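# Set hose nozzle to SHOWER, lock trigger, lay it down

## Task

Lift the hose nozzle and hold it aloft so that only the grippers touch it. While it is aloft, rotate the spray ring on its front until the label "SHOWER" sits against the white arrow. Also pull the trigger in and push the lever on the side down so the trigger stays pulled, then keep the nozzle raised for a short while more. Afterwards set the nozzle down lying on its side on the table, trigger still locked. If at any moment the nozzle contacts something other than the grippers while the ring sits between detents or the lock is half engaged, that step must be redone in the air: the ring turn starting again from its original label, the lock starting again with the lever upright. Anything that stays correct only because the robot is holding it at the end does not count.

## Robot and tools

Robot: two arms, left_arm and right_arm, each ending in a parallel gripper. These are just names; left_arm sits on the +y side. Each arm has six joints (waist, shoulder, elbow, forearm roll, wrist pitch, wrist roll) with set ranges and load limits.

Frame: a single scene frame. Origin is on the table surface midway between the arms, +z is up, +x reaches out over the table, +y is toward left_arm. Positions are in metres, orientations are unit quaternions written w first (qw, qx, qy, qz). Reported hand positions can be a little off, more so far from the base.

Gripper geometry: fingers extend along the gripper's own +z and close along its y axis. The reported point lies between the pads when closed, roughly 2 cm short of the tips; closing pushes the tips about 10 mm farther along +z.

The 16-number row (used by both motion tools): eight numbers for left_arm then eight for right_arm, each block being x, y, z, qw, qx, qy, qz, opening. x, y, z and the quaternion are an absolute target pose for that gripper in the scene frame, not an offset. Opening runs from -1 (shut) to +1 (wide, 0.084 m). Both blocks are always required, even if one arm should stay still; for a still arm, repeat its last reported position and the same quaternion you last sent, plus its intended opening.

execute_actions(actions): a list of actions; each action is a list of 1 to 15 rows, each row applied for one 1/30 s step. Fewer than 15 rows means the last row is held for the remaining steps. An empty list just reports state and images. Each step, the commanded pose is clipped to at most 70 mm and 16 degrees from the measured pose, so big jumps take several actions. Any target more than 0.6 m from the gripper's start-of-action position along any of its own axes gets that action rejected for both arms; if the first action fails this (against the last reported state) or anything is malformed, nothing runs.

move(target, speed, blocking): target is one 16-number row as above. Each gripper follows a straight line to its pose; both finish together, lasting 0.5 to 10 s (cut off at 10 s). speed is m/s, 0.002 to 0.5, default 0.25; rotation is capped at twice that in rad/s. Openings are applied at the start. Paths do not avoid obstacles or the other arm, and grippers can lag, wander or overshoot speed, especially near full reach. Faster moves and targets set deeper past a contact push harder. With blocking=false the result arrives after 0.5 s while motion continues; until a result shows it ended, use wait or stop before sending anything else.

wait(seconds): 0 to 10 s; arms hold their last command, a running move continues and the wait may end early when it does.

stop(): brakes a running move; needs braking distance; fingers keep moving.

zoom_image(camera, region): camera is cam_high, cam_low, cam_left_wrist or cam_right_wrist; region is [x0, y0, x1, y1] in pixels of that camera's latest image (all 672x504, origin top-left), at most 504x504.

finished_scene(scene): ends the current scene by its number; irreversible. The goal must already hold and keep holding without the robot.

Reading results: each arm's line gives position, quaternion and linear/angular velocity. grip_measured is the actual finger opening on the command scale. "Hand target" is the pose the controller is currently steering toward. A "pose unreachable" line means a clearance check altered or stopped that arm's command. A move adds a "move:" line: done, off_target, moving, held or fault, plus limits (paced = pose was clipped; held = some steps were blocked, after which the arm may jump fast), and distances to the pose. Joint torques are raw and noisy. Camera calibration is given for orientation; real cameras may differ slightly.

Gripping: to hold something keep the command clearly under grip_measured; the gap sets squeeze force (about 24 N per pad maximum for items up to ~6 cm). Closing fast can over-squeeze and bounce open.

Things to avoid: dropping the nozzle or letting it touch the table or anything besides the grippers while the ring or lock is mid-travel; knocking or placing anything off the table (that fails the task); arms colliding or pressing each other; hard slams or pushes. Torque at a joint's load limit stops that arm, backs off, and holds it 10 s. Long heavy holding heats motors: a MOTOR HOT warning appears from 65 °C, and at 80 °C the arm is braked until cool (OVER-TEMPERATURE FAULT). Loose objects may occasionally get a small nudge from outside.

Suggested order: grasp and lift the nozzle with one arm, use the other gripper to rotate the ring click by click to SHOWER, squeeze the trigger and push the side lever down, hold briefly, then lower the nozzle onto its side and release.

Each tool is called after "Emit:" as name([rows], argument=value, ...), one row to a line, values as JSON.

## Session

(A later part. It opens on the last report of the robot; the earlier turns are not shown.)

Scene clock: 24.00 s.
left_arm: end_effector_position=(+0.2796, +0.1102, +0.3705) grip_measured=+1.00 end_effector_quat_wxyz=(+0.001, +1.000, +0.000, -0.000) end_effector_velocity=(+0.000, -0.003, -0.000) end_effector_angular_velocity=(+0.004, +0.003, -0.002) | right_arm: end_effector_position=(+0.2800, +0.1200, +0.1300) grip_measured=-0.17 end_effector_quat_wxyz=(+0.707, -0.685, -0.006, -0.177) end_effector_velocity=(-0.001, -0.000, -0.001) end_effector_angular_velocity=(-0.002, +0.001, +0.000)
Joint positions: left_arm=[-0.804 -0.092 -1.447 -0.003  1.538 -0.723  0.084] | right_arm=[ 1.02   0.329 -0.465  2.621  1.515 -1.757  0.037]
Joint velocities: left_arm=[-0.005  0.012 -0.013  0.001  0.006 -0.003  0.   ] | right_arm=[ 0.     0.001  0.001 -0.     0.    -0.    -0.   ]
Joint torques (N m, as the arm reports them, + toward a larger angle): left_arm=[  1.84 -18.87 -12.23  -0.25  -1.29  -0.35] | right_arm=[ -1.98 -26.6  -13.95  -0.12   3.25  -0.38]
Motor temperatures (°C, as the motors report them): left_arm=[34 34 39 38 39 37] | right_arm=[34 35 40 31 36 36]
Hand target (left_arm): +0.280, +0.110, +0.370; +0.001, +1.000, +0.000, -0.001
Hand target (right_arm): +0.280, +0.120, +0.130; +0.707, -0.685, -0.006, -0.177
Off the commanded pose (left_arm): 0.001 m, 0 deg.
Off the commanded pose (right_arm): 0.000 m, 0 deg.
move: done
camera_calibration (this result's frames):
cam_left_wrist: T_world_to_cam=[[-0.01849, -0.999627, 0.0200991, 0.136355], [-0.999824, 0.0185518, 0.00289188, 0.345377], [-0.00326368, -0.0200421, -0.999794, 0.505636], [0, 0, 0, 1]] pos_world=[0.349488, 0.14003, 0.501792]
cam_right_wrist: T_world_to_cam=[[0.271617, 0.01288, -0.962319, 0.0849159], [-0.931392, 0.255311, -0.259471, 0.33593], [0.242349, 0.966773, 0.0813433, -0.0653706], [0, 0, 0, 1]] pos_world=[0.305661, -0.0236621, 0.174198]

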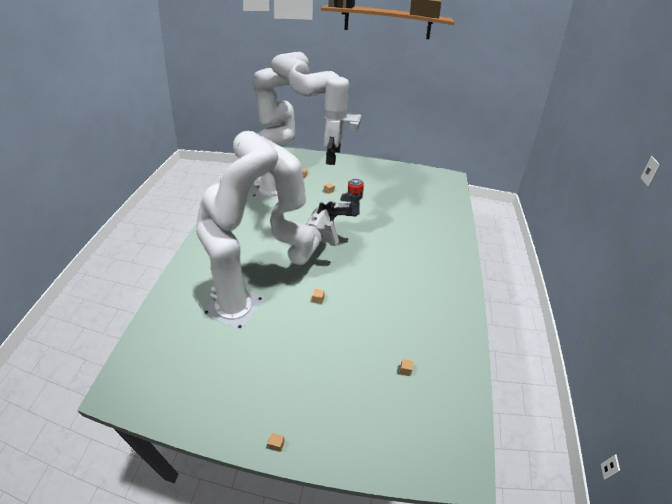

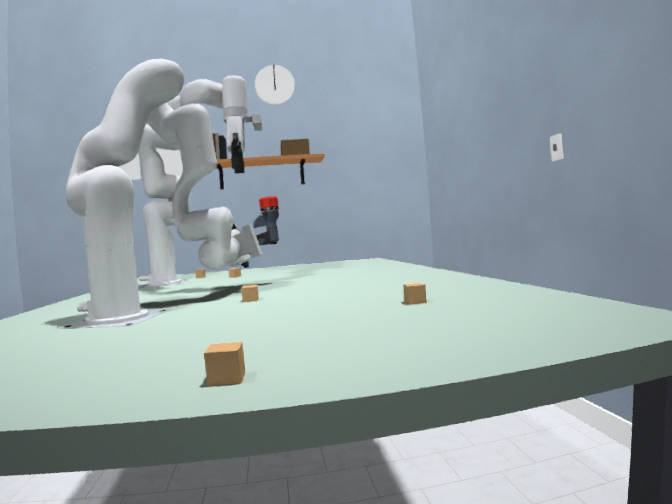

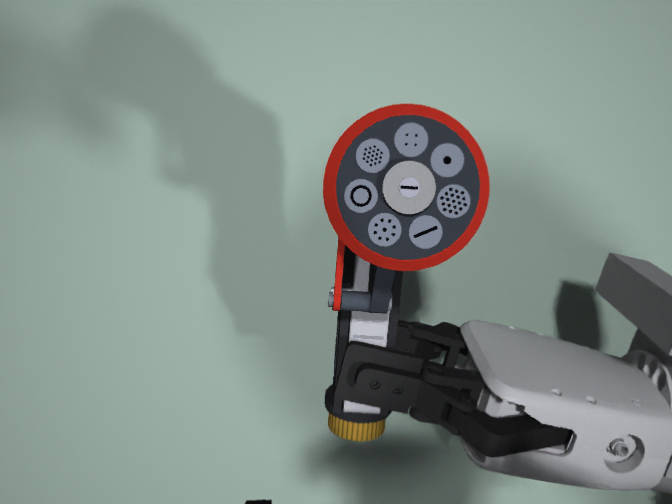

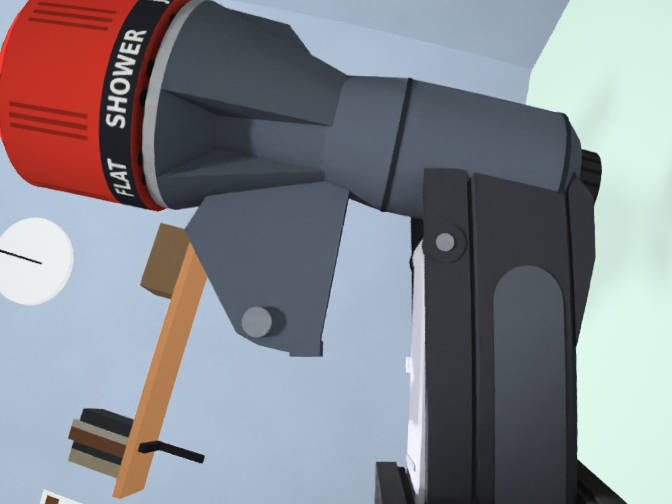

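Emit:
move(target=[0.369,0.111,0.33,0,1,0,0,1, 0.28,0.12,0.13,0.707,-0.685,-0.006,-0.177,-1])

Emit:
move(target=[0.369,0.111,0.27,0,1,0,0,1, 0.28,0.12,0.13,0.707,-0.685,-0.006,-0.177,-1], speed=0.06)

Emit:
zoom_image(camera="cam_low", region=[230, 160, 310, 240])

Scene clock: 26.67 s.
left_arm: end_effector_position=(+0.3688, +0.1109, +0.3305) grip_measured=+1.00 end_effector_quat_wxyz=(-0.000, +1.000, -0.000, +0.000) end_effector_velocity=(+0.002, +0.000, -0.002) end_effector_angular_velocity=(+0.003, +0.004, +0.001) | right_arm: end_effector_position=(+0.2800, +0.1200, +0.1300) grip_measured=-0.17 end_effector_quat_wxyz=(+0.707, -0.685, -0.006, -0.177) end_effector_velocity=(+0.001, +0.000, +0.000) end_effector_angular_velocity=(+0.001, -0.001, -0.000)
Joint positions: left_arm=[-0.691  0.142 -1.606  0.001  1.464 -0.609  0.084] | right_arm=[ 1.02   0.329 -0.465  2.621  1.515 -1.757  0.037]
Joint velocities: left_arm=[ 0.003  0.011 -0.009 -0.     0.004  0.002  0.   ] | right_arm=[-0.     0.001 -0.002  0.    -0.    -0.    -0.   ]
Joint torques (N m, as the arm reports them, + toward a larger angle): left_arm=[  1.9  -24.28 -12.3   -0.28  -1.21  -0.37] | right_arm=[ -1.93 -25.4  -13.94  -0.52   3.03  -0.35]
Motor temperatures (°C, as the motors report them): left_arm=[34 34 39 38 39 37] | right_arm=[34 35 39 31 36 36]
Hand target (left_arm): +0.369, +0.111, +0.330; -0.000, +1.000, +0.000, +0.000
Hand target (right_arm): +0.280, +0.120, +0.130; +0.707, -0.685, -0.006, -0.177
Off the commanded pose (left_arm): 0.001 m, 0 deg.
Off the commanded pose (right_arm): 0.000 m, 0 deg.
move: done
camera_calibration (this result's frames):
cam_left_wrist: T_world_to_cam=[[-0.0189827, -0.999672, 0.0172036, 0.140638], [-0.999818, 0.0190087, 0.00134857, 0.435124], [-0.00167515, -0.0171749, -0.999851, 0.465035], [0, 0, 0, 1]] pos_world=[0.438494, 0.140307, 0.461959]
cam_right_wrist: T_world_to_cam=[[0.271611, 0.0128782, -0.962321, 0.0849147], [-0.931394, 0.255308, -0.259466, 0.335932], [0.242347, 0.966774, 0.081339, -0.0653667], [0, 0, 0, 1]] pos_world=[0.305663, -0.0236649, 0.174195]

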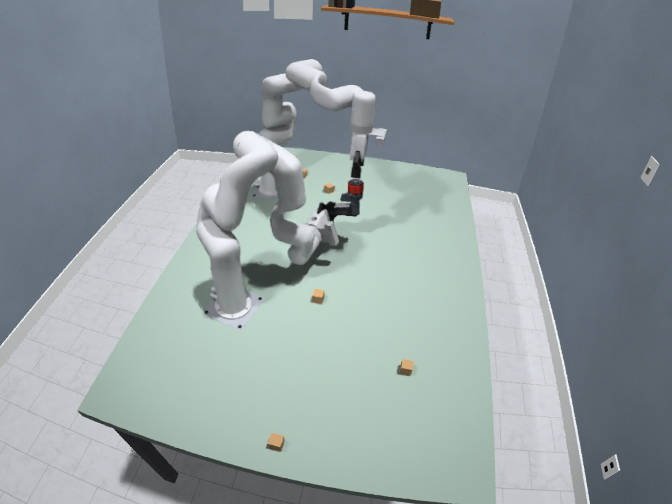

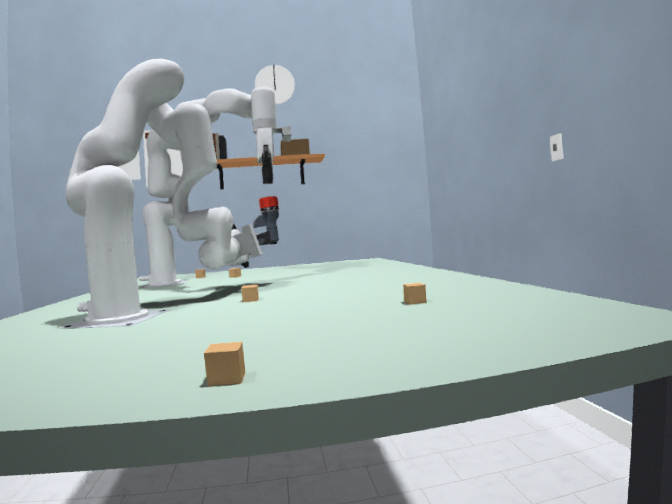

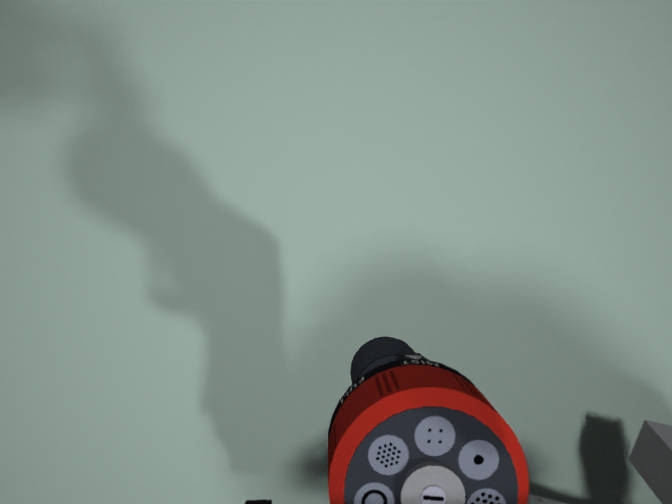

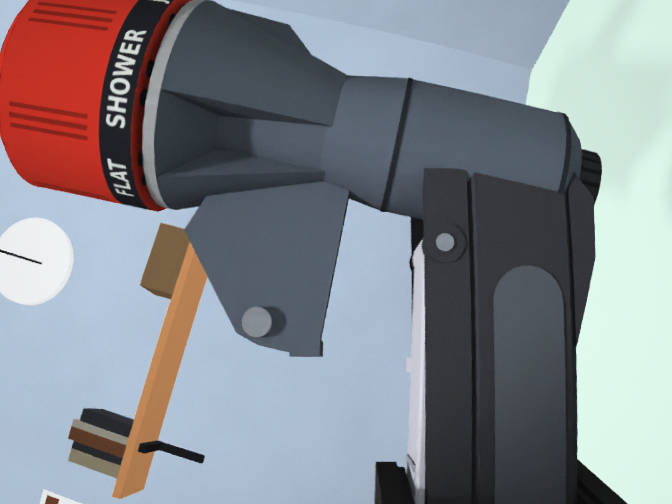

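Scene clock: 28.07 s.
left_arm: end_effector_position=(+0.3691, +0.1109, +0.2705) grip_measured=+1.00 end_effector_quat_wxyz=(+0.000, +1.000, +0.000, +0.000) end_effector_velocity=(+0.000, -0.000, -0.003) end_effector_angular_velocity=(-0.001, -0.001, +0.000) | right_arm: end_effector_position=(+0.2800, +0.1200, +0.1300) grip_measured=-0.17 end_effector_quat_wxyz=(+0.707, -0.685, -0.006, -0.177) end_effector_velocity=(+0.000, +0.000, +0.000) end_effector_angular_velocity=(+0.000, -0.000, +0.000)
Joint positions: left_arm=[-0.69   0.136 -1.428  0.     1.292 -0.608  0.084] | right_arm=[ 1.02   0.329 -0.465  2.621  1.515 -1.757  0.037]
Joint velocities: left_arm=[ 0.     0.     0.008 -0.    -0.01   0.     0.   ] | right_arm=[ 0. -0. -0. -0.  0.  0.  0.]
Joint torques (N m, as the arm reports them, + toward a larger angle): left_arm=[  1.97 -24.1  -12.39  -0.42  -1.29  -0.41] | right_arm=[ -3.12 -26.24 -13.73  -0.23   3.08  -0.58]
Motor temperatures (°C, as the motors report them): left_arm=[34 34 39 38 39 37] | right_arm=[34 35 39 31 36 36]
Hand target (left_arm): +0.369, +0.111, +0.270; -0.000, +1.000, +0.000, -0.000
Hand target (right_arm): +0.280, +0.120, +0.130; +0.707, -0.685, -0.006, -0.177
Off the commanded pose (left_arm): 0.000 m, 0 deg.
Off the commanded pose (right_arm): 0.000 m, 0 deg.
move: done
camera_calibration (this result's frames):
cam_left_wrist: T_world_to_cam=[[-0.0187541, -0.999672, 0.0174257, 0.141584], [-0.999821, 0.0187917, 0.00199837, 0.435368], [-0.00232518, -0.0173851, -0.999846, 0.405267], [0, 0, 0, 1]] pos_world=[0.438888, 0.140402, 0.401867]
cam_right_wrist: T_world_to_cam=[[0.271611, 0.0128783, -0.962321, 0.0849147], [-0.931394, 0.255308, -0.259466, 0.335933], [0.242347, 0.966774, 0.0813392, -0.0653668], [0, 0, 0, 1]] pos_world=[0.305663, -0.0236649, 0.174195]

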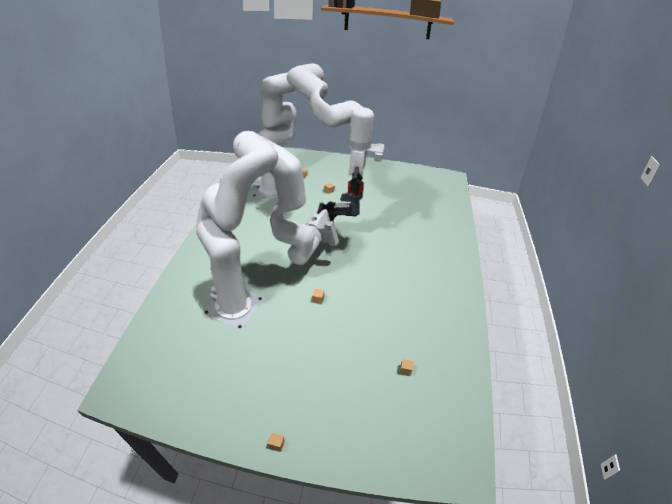

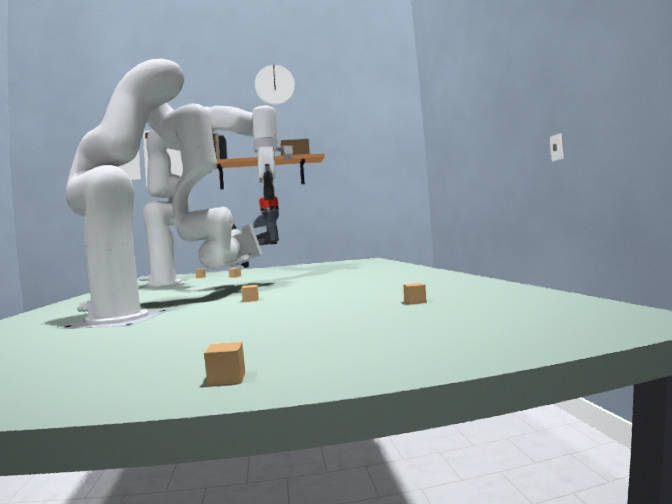

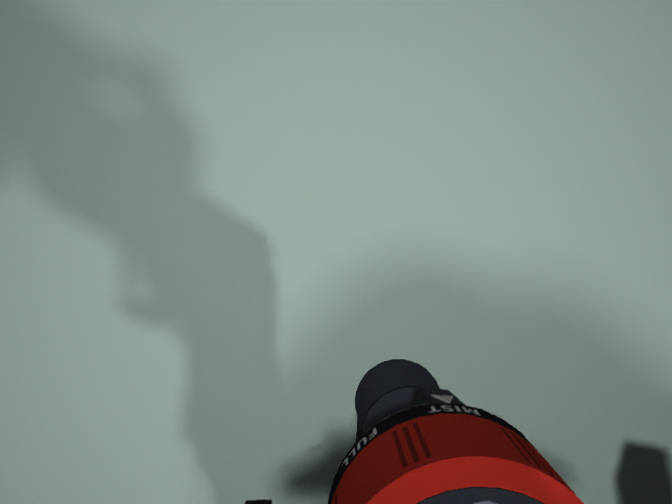

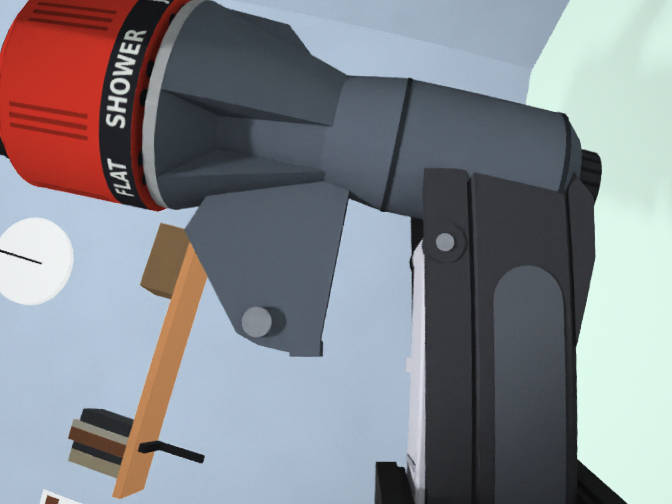

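Region (230, 160, 310, 240) of cam_low's 672x504 image, scaled by 6.300, with more detail than that image has.

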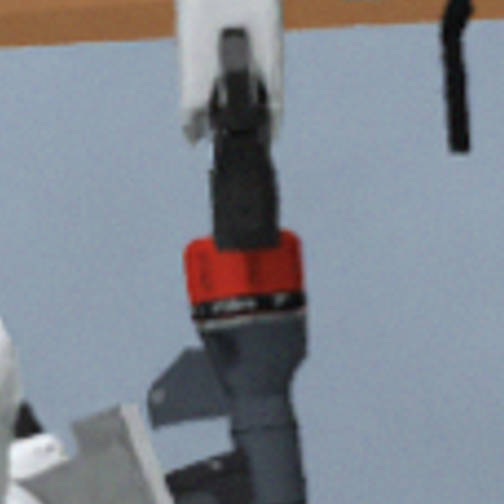

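Emit:
execute_actions([
  [[0.369,0.111,0.262,0,1,0,0,1, 0.28,0.12,0.13,0.707,-0.685,-0.006,-0.177,-1]],
  [[0.369,0.111,0.262,0,1,0,0,0.5, 0.28,0.12,0.13,0.707,-0.685,-0.006,-0.177,-1]],
  [[0.369,0.111,0.262,0,1,0,0,0.1, 0.28,0.12,0.13,0.707,-0.685,-0.006,-0.177,-1]],
  [[0.369,0.111,0.262,0,1,0,0,-0.6, 0.28,0.12,0.13,0.707,-0.685,-0.006,-0.177,-1]],
])

Emit:
move(target=[0.369,0.111,0.262,0,0.6235,0.782,0,-1, 0.28,0.12,0.13,0.707,-0.685,-0.006,-0.177,-1], speed=0.3)

Emit:
move(target=[0.369,0.111,0.262,0,0.6235,0.782,0,1, 0.28,0.12,0.13,0.707,-0.685,-0.006,-0.177,-1])

Emit:
move(target=[0.369,0.111,0.35,0,0.6235,0.782,0,1, 0.28,0.12,0.13,0.707,-0.685,-0.006,-0.177,-1], speed=0.15)

Scene clock: 31.97 s.
left_arm: end_effector_position=(+0.3691, +0.1110, +0.2621) grip_measured=+0.32 end_effector_quat_wxyz=(+0.000, +1.000, +0.000, +0.000) end_effector_velocity=(+0.000, +0.000, +0.000) end_effector_angular_velocity=(-0.001, -0.000, +0.001) | right_arm: end_effector_position=(+0.2799, +0.1199, +0.1298) grip_measured=-0.17 end_effector_quat_wxyz=(+0.707, -0.685, -0.006, -0.177) end_effector_velocity=(-0.000, -0.000, +0.000) end_effector_angular_velocity=(+0.000, +0.000, +0.000)
Joint positions: left_arm=[-0.69   0.138 -1.407  0.     1.269 -0.608  0.058] | right_arm=[ 1.02   0.329 -0.464  2.621  1.515 -1.757  0.037]
Joint velocities: left_arm=[ 0.001  0.    -0.    -0.    -0.     0.     0.   ] | right_arm=[ 0.    -0.001  0.001 -0.     0.    -0.     0.   ]
Joint torques (N m, as the arm reports them, + toward a larger angle): left_arm=[  0.78 -22.64 -11.86  -0.9   -1.56  -0.33] | right_arm=[ -1.58 -28.53 -16.51  -0.68   4.18  -0.81]
Motor temperatures (°C, as the motors report them): left_arm=[34 34 40 38 39 37] | right_arm=[34 35 39 31 36 36]
Hand target (left_arm): +0.369, +0.111, +0.262; +0.000, +1.000, +0.000, -0.000
Hand target (right_arm): +0.280, +0.120, +0.130; +0.707, -0.685, -0.006, -0.177
Off the commanded pose (left_arm): 0.000 m, 0 deg.
Off the commanded pose (right_arm): 0.000 m, 0 deg.
camera_calibration (this result's frames):
cam_left_wrist: T_world_to_cam=[[-0.0187298, -0.999674, 0.0173551, 0.141834], [-0.999822, 0.0187677, 0.00202318, 0.435319], [-0.00234824, -0.0173141, -0.999847, 0.396926], [0, 0, 0, 1]] pos_world=[0.43883, 0.14049, 0.393524]
cam_right_wrist: T_world_to_cam=[[0.271289, 0.0124353, -0.962418, 0.084895], [-0.931473, 0.255221, -0.259269, 0.335851], [0.242405, 0.966803, 0.0808218, -0.0651984], [0, 0, 0, 1]] pos_world=[0.30561, -0.0237379, 0.17405]

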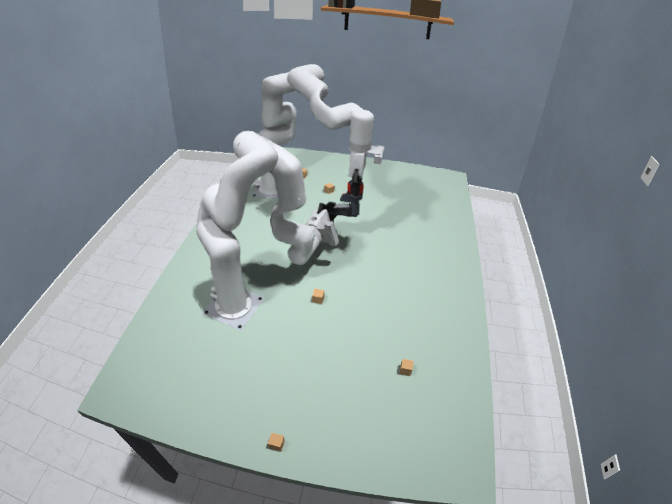

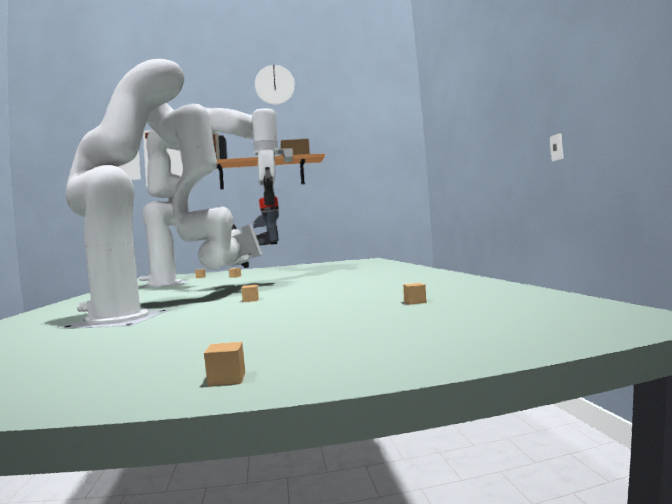

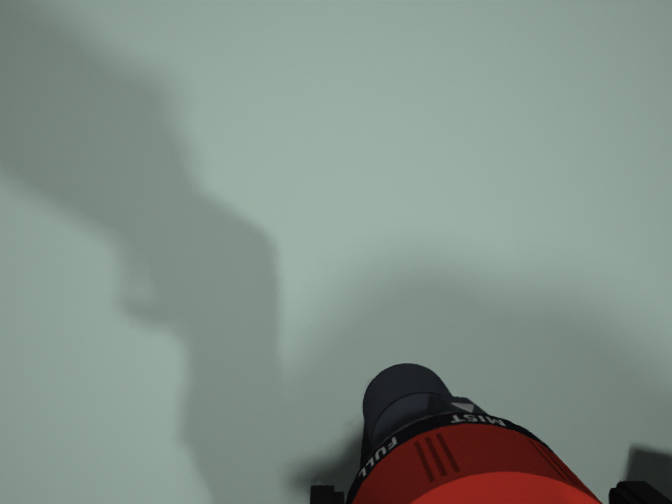

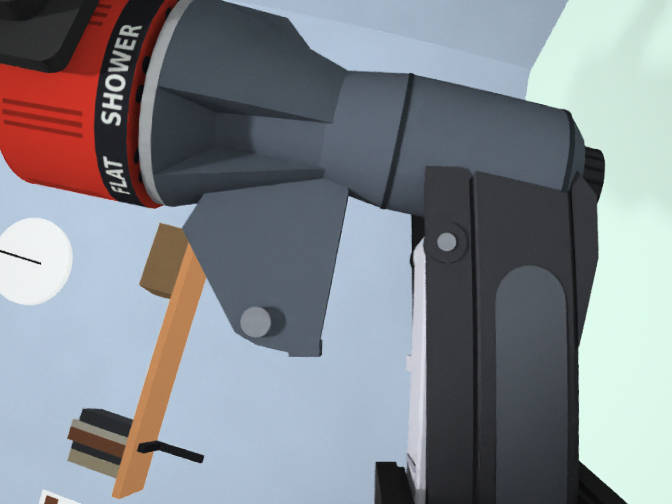

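Scene clock: 35.53 s.
left_arm: end_effector_position=(+0.3688, +0.1111, +0.2618) grip_measured=+0.32 end_effector_quat_wxyz=(-0.000, +0.624, +0.781, -0.000) end_effector_velocity=(+0.000, -0.000, +0.000) end_effector_angular_velocity=(+0.001, -0.001, +0.012) | right_arm: end_effector_position=(+0.2802, +0.1200, +0.1301) grip_measured=-0.16 end_effector_quat_wxyz=(+0.707, -0.685, -0.006, -0.177) end_effector_velocity=(+0.001, +0.001, +0.001) end_effector_angular_velocity=(+0.002, -0.002, +0.000)
Joint positions: left_arm=[-0.69   0.138 -1.406 -0.     1.269 -2.402  0.058] | right_arm=[ 1.02   0.329 -0.465  2.621  1.515 -1.757  0.037]
Joint velocities: left_arm=[-0.001  0.    -0.001  0.002 -0.    -0.014 -0.   ] | right_arm=[ 0.    -0.    -0.002  0.     0.     0.     0.   ]
Joint torques (N m, as the arm reports them, + toward a larger angle): left_arm=[  0.79 -24.72 -13.08  -1.49  -1.37  -0.33] | right_arm=[ -1.01 -25.09 -14.54  -1.32   2.59  -1.85]
Motor temperatures (°C, as the motors report them): left_arm=[34 34 40 38 39 37] | right_arm=[34 35 39 31 36 36]
Hand target (left_arm): +0.369, +0.111, +0.262; +0.000, +0.623, +0.782, -0.000
Hand target (right_arm): +0.280, +0.120, +0.130; +0.707, -0.685, -0.006, -0.177
Off the commanded pose (left_arm): 0.000 m, 0 deg.
Off the commanded pose (right_arm): 0.000 m, 0 deg.
move: done
camera_calibration (this result's frames):
cam_left_wrist: T_world_to_cam=[[0.97902, 0.203091, 0.0165516, -0.359486], [0.203087, -0.979159, 0.00189639, 0.102303], [0.0165918, 0.00150482, -0.999861, 0.387545], [0, 0, 0, 1]] pos_world=[0.324738, 0.172596, 0.393247]
cam_right_wrist: T_world_to_cam=[[0.270932, 0.0131159, -0.962509, 0.0851195], [-0.931502, 0.255672, -0.25872, 0.335987], [0.242693, 0.966675, 0.0814872, -0.065488], [0, 0, 0, 1]] pos_world=[0.305805, -0.0237133, 0.174191]

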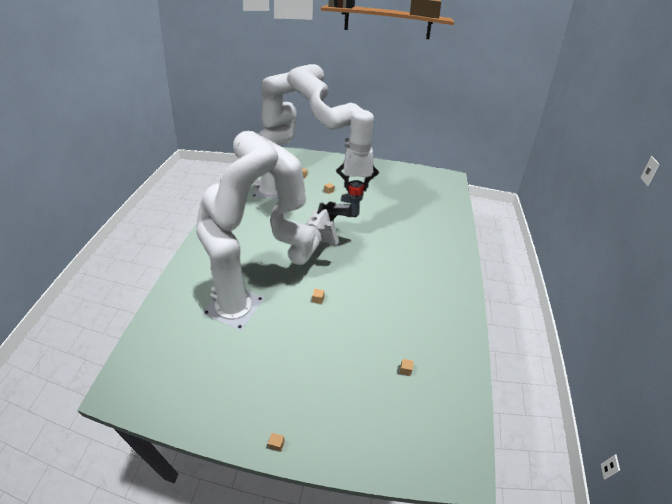

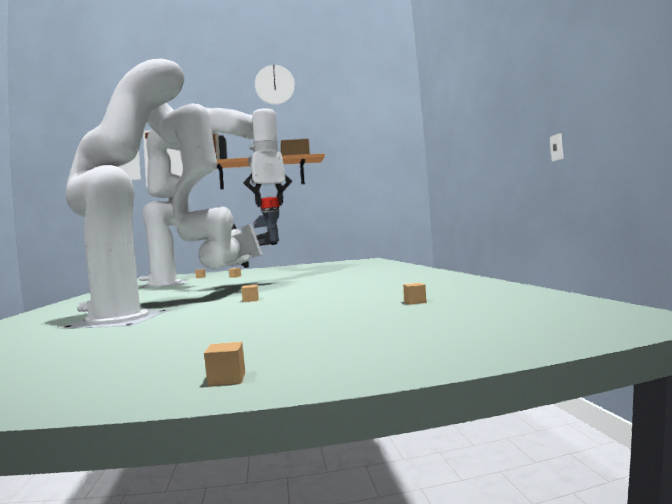

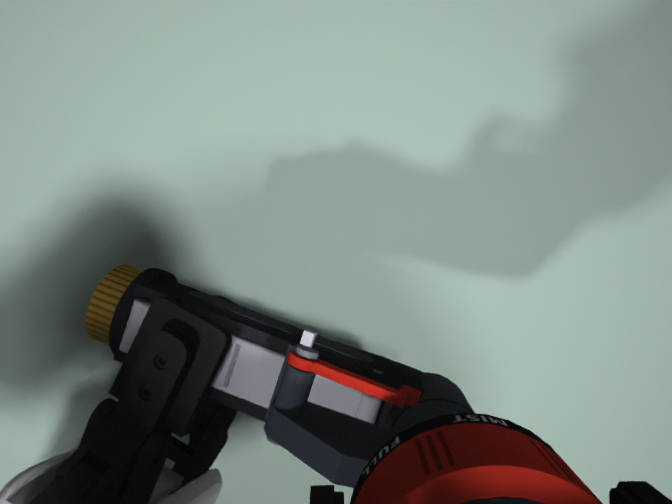

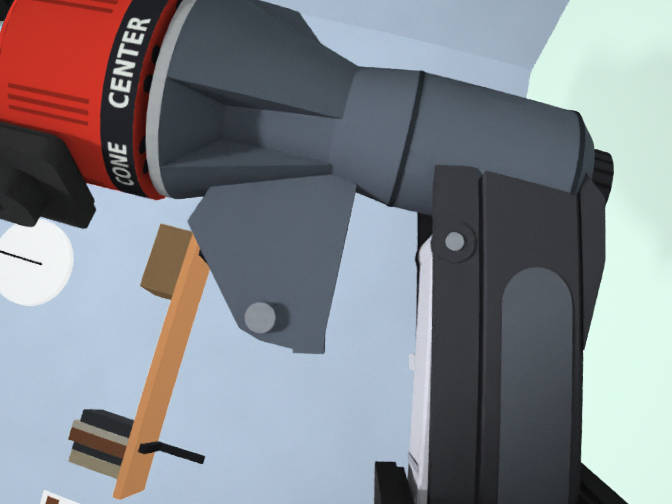

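Scene clock: 36.23 s.
left_arm: end_effector_position=(+0.3690, +0.1110, +0.2620) grip_measured=+1.00 end_effector_quat_wxyz=(+0.000, +0.623, +0.782, -0.000) end_effector_velocity=(-0.000, +0.000, -0.000) end_effector_angular_velocity=(+0.001, +0.001, -0.000) | right_arm: end_effector_position=(+0.2800, +0.1200, +0.1300) grip_measured=-0.17 end_effector_quat_wxyz=(+0.707, -0.685, -0.006, -0.177) end_effector_velocity=(+0.000, +0.000, +0.000) end_effector_angular_velocity=(+0.000, -0.000, -0.000)
Joint positions: left_arm=[-0.69   0.138 -1.407 -0.     1.269 -2.403  0.084] | right_arm=[ 1.02   0.329 -0.465  2.621  1.515 -1.757  0.037]
Joint velocities: left_arm=[-0.001  0.     0.001  0.001  0.    -0.     0.   ] | right_arm=[-0.     0.    -0.001  0.     0.     0.     0.   ]
Joint torques (N m, as the arm reports them, + toward a larger angle): left_arm=[  1.76 -24.   -12.19  -0.37  -1.19  -0.38] | right_arm=[ -1.93 -25.68 -13.63  -0.31   3.02  -0.56]
Motor temperatures (°C, as the motors report them): left_arm=[34 34 40 38 39 37] | right_arm=[34 35 39 31 36 36]
Hand target (left_arm): +0.369, +0.111, +0.262; -0.000, +0.623, +0.782, +0.000
Hand target (right_arm): +0.280, +0.120, +0.130; +0.707, -0.685, -0.006, -0.177
Off the commanded pose (left_arm): 0.000 m, 0 deg.
Off the commanded pose (right_arm): 0.000 m, 0 deg.
move: done
camera_calibration (this result's frames):
cam_left_wrist: T_world_to_cam=[[0.978762, 0.204272, 0.0172379, -0.35984], [0.204262, -0.978913, 0.00234327, 0.10158], [0.0173531, 0.00122755, -0.999849, 0.387496], [0, 0, 0, 1]] pos_world=[0.324725, 0.172468, 0.393402]
cam_right_wrist: T_world_to_cam=[[0.271618, 0.0128754, -0.962319, 0.0849124], [-0.931409, 0.255242, -0.259478, 0.335921], [0.242284, 0.966791, 0.0813206, -0.0653567], [0, 0, 0, 1]] pos_world=[0.305651, -0.0236483, 0.174192]

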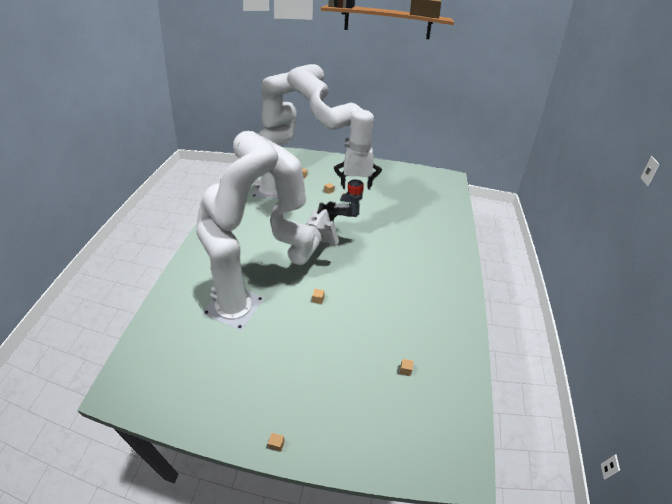

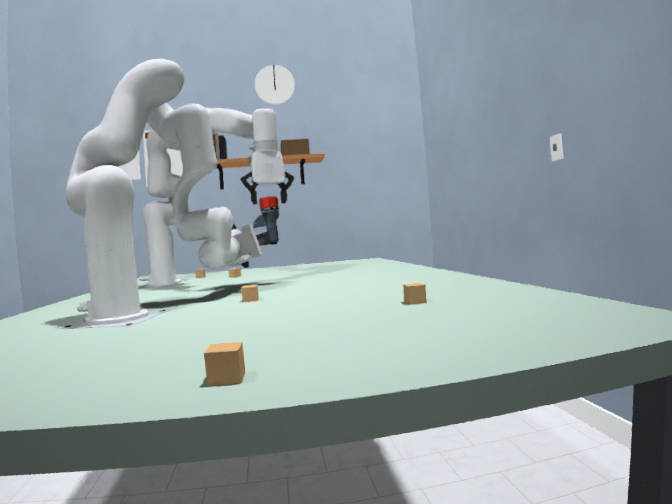

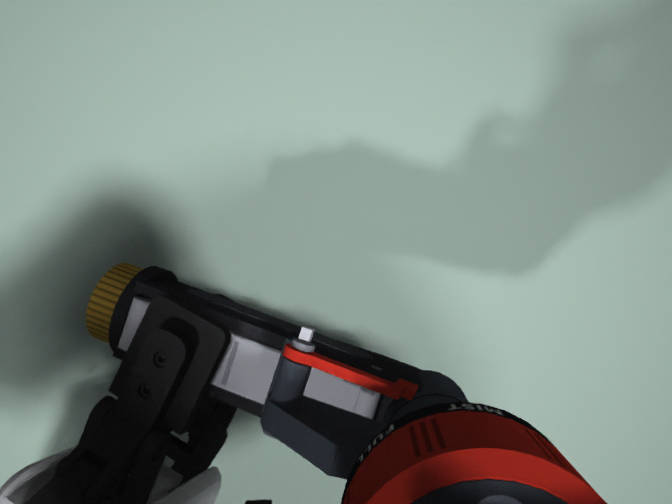

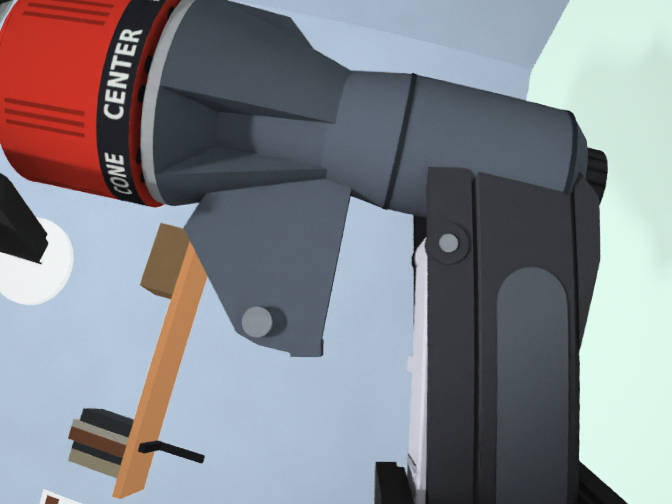

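Scene clock: 37.37 s.
left_arm: end_effector_position=(+0.3688, +0.1111, +0.3495) grip_measured=+1.00 end_effector_quat_wxyz=(-0.000, +0.623, +0.782, -0.000) end_effector_velocity=(+0.001, -0.000, +0.004) end_effector_angular_velocity=(-0.001, -0.001, +0.000) | right_arm: end_effector_position=(+0.2800, +0.1200, +0.1300) grip_measured=-0.17 end_effector_quat_wxyz=(+0.707, -0.685, -0.006, -0.177) end_effector_velocity=(+0.000, +0.000, +0.001) end_effector_angular_velocity=(+0.002, -0.001, -0.000)
Joint positions: left_arm=[-0.69   0.153 -1.675  0.     1.523 -2.404  0.084] | right_arm=[ 1.02   0.329 -0.465  2.621  1.515 -1.757  0.037]
Joint velocities: left_arm=[ 0.     0.005 -0.018 -0.     0.012 -0.    -0.   ] | right_arm=[-0.    -0.002  0.     0.     0.     0.     0.   ]
Joint torques (N m, as the arm reports them, + toward a larger angle): left_arm=[  1.88 -24.07 -11.91  -0.44  -1.17  -0.34] | right_arm=[ -2.62 -25.46 -13.99  -0.16   2.99  -0.6 ]
Motor temperatures (°C, as the motors report them): left_arm=[34 34 40 38 39 37] | right_arm=[34 35 39 31 36 36]
Hand target (left_arm): +0.369, +0.111, +0.350; +0.000, +0.623, +0.782, -0.000
Hand target (right_arm): +0.280, +0.120, +0.130; +0.707, -0.685, -0.006, -0.177
Off the commanded pose (left_arm): 0.001 m, 0 deg.
Off the commanded pose (right_arm): 0.000 m, 0 deg.
move: done
camera_calibration (this result's frames):
cam_left_wrist: T_world_to_cam=[[0.978759, 0.204306, 0.0170361, -0.361132], [0.204301, -0.978906, 0.00206281, 0.101657], [0.0170982, 0.0014615, -0.999853, 0.47501], [0, 0, 0, 1]] pos_world=[0.324571, 0.1726, 0.480882]
cam_right_wrist: T_world_to_cam=[[0.271611, 0.0128781, -0.962321, 0.0849147], [-0.931394, 0.255308, -0.259466, 0.335933], [0.242347, 0.966774, 0.081339, -0.0653668], [0, 0, 0, 1]] pos_world=[0.305663, -0.0236648, 0.174195]

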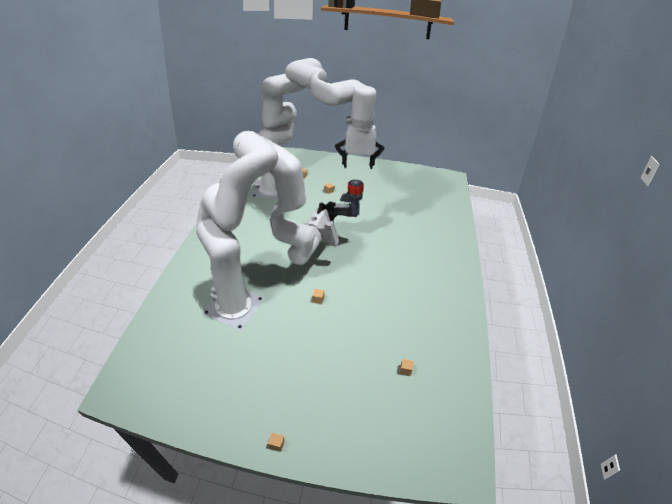

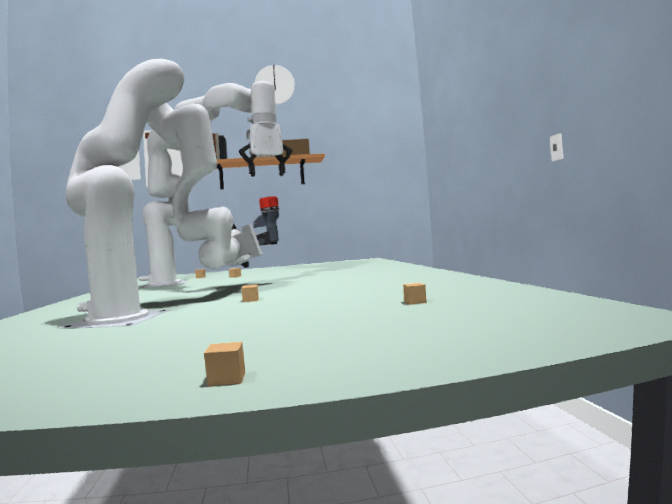

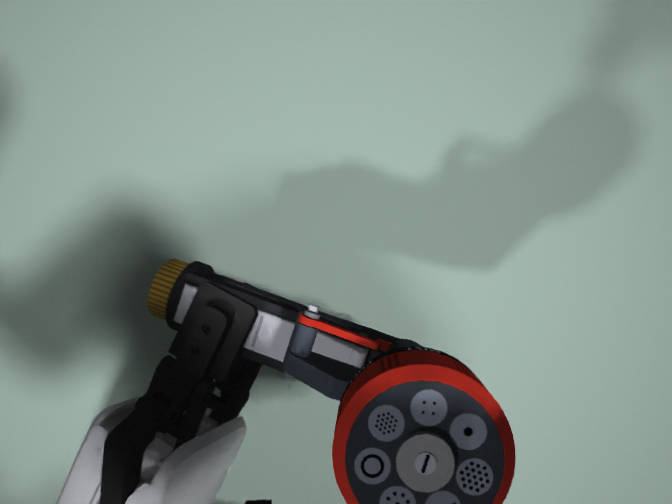

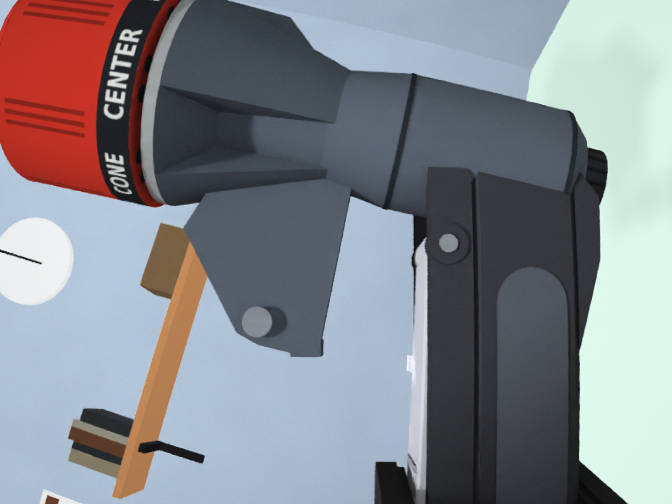

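Emit:
move(target=[0.33,0.28,0.33,0.5,0.5,0.5,-0.5,-1,0.28,0.12,0.13,0.707,-0.685,-0.006,-0.177,-1])

Emit:
move(target=[0.329,0.22,0.222,0.5,0.5,0.5,-0.5,-1,0.28,0.12,0.13,0.707,-0.685,-0.006,-0.177,-1], speed=0.15)

Scene clock: 43.13 s.
left_arm: end_effector_position=(+0.3301, +0.2802, +0.3290) grip_measured=-1.00 end_effector_quat_wxyz=(+0.500, +0.500, +0.503, -0.497) end_effector_velocity=(-0.001, +0.001, -0.001) end_effector_angular_velocity=(-0.010, -0.000, -0.005) | right_arm: end_effector_position=(+0.2800, +0.1200, +0.1300) grip_measured=-0.17 end_effector_quat_wxyz=(+0.707, -0.685, -0.006, -0.177) end_effector_velocity=(+0.000, +0.000, +0.000) end_effector_angular_velocity=(+0.000, -0.000, +0.000)
Joint positions: left_arm=[ 0.278 -0.03  -0.814 -1.325  1.828 -0.81   0.   ] | right_arm=[ 1.02   0.329 -0.465  2.621  1.515 -1.757  0.037]
Joint velocities: left_arm=[ 0.003  0.011 -0.003  0.001  0.011  0.008  0.   ] | right_arm=[-0.     0.    -0.001 -0.    -0.     0.    -0.   ]
Joint torques (N m, as the arm reports them, + toward a larger angle): left_arm=[  1.62 -18.48 -10.52  -1.56   1.91  -0.38] | right_arm=[ -2.61 -26.2  -13.81  -0.16   3.03  -0.39]
Motor temperatures (°C, as the motors report them): left_arm=[34 34 40 38 39 37] | right_arm=[34 35 38 31 36 36]
Hand target (left_arm): +0.330, +0.280, +0.329; +0.500, +0.500, +0.503, -0.497
Hand target (right_arm): +0.280, +0.120, +0.130; +0.707, -0.685, -0.006, -0.177
Off the commanded pose (left_arm): 0.001 m, 1 deg.
Off the commanded pose (right_arm): 0.000 m, 0 deg.
move: done
camera_calibration (this result's frames):
cam_left_wrist: T_world_to_cam=[[0.99955, 0.022763, 0.0195481, -0.314268], [-0.0194471, -0.00464799, 0.9998, -0.2523], [0.0228493, -0.99973, -0.00420322, 0.406055], [0, 0, 0, 1]] pos_world=[0.299942, 0.411926, 0.2601]
cam_right_wrist: T_world_to_cam=[[0.271611, 0.0128783, -0.962321, 0.0849148], [-0.931394, 0.255308, -0.259465, 0.335932], [0.242347, 0.966774, 0.0813391, -0.0653667], [0, 0, 0, 1]] pos_world=[0.305663, -0.0236649, 0.174195]

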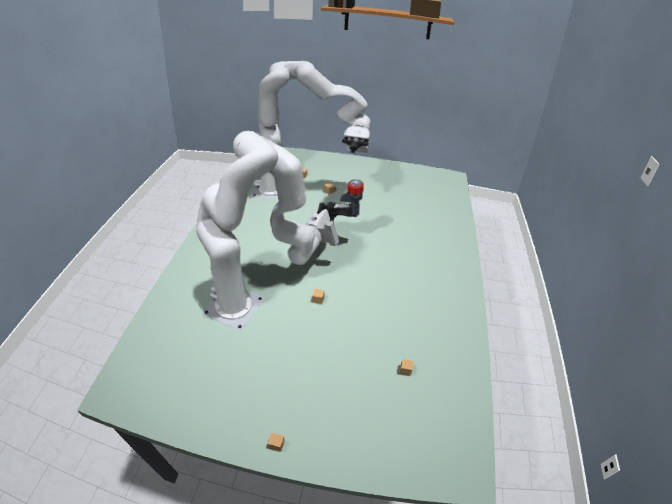

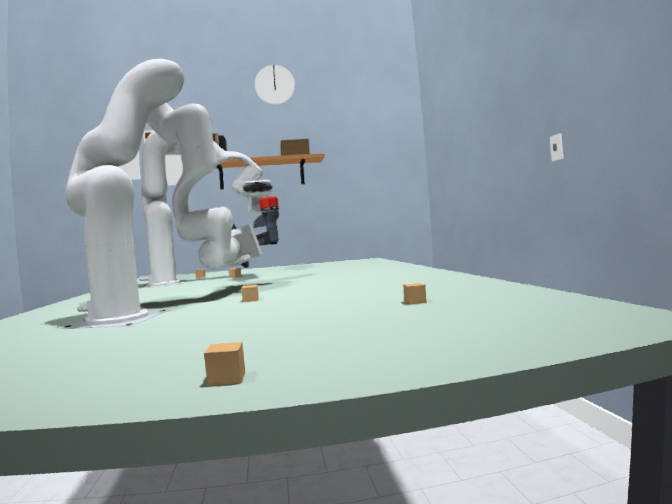

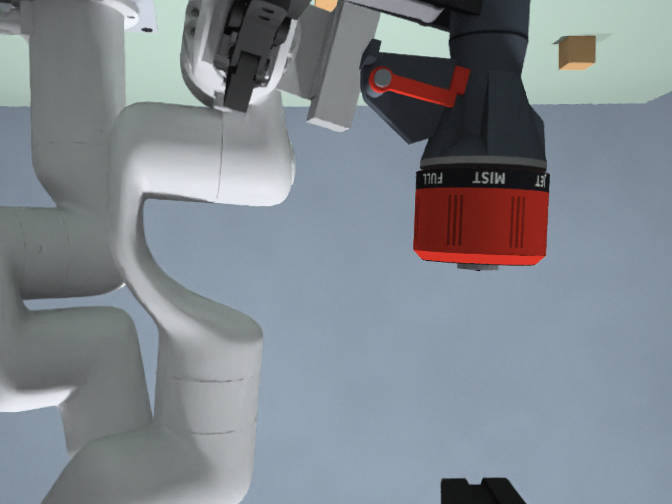

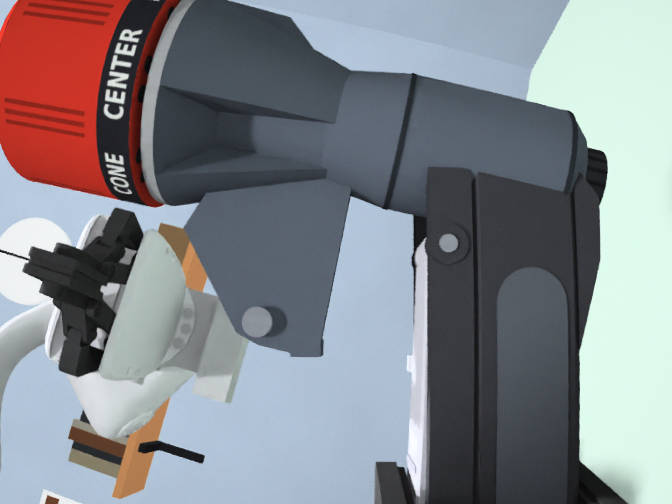

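Scene clock: 44.53 s.
left_arm: end_effector_position=(+0.3290, +0.2203, +0.2223) grip_measured=-1.00 end_effector_quat_wxyz=(+0.500, +0.500, +0.500, -0.500) end_effector_velocity=(+0.000, -0.001, -0.002) end_effector_angular_velocity=(-0.001, +0.001, -0.001) | right_arm: end_effector_position=(+0.2800, +0.1200, +0.1300) grip_measured=-0.17 end_effector_quat_wxyz=(+0.707, -0.685, -0.006, -0.177) end_effector_velocity=(+0.000, +0.000, -0.000) end_effector_angular_velocity=(-0.000, -0.000, -0.000)
Joint positions: left_arm=[ 0.103  0.184 -0.742 -1.413  1.668 -0.549  0.   ] | right_arm=[ 1.02   0.329 -0.465  2.621  1.515 -1.757  0.037]
Joint velocities: left_arm=[-0.004  0.007 -0.001 -0.002 -0.002  0.004  0.   ] | right_arm=[ 0.     0.001 -0.001 -0.    -0.    -0.     0.   ]
Joint torques (N m, as the arm reports them, + toward a larger angle): left_arm=[  1.85 -20.06  -8.75  -1.03   2.19  -0.42] | right_arm=[ -2.38 -26.14 -13.84   0.08   3.14  -0.45]
Motor temperatures (°C, as the motors report them): left_arm=[34 34 40 38 39 37] | right_arm=[34 35 38 31 36 36]
Hand target (left_arm): +0.329, +0.220, +0.222; +0.500, +0.500, +0.500, -0.500
Hand target (right_arm): +0.280, +0.120, +0.130; +0.707, -0.685, -0.006, -0.177
Off the commanded pose (left_arm): 0.000 m, 0 deg.
Off the commanded pose (right_arm): 0.000 m, 0 deg.
move: done
camera_calibration (this result's frames):
cam_left_wrist: T_world_to_cam=[[0.999674, 0.0167694, 0.0192445, -0.308337], [-0.0192772, 0.00179115, 0.999813, -0.14734], [0.0167318, -0.999858, 0.00211383, 0.346343], [0, 0, 0, 1]] pos_world=[0.299602, 0.351728, 0.152514]
cam_right_wrist: T_world_to_cam=[[0.271611, 0.0128782, -0.962321, 0.0849147], [-0.931394, 0.255308, -0.259465, 0.335932], [0.242346, 0.966774, 0.0813391, -0.0653667], [0, 0, 0, 1]] pos_world=[0.305663, -0.0236649, 0.174195]

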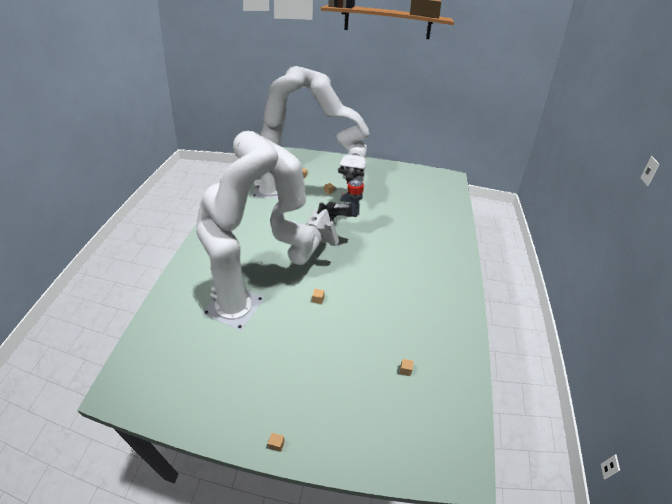

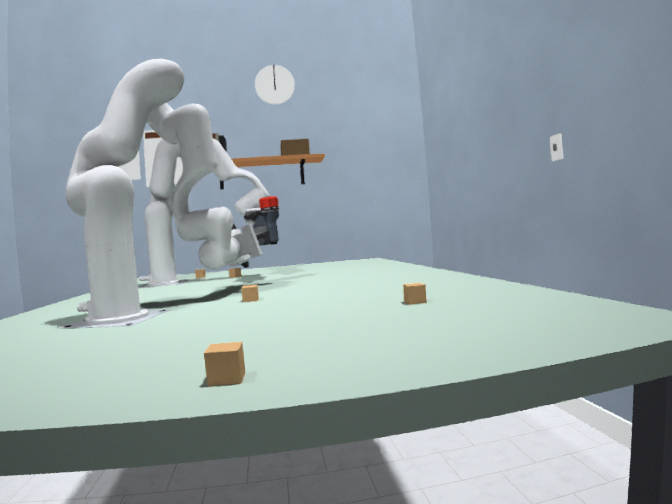

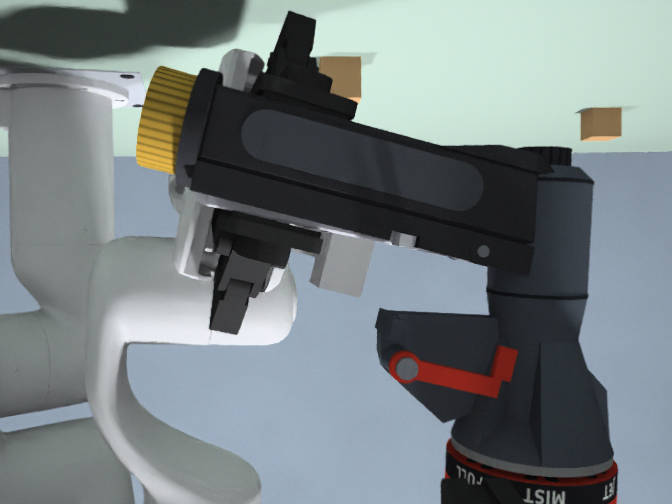

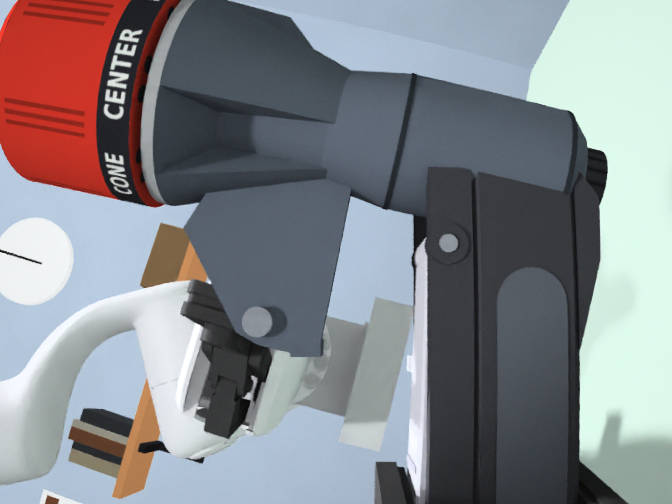

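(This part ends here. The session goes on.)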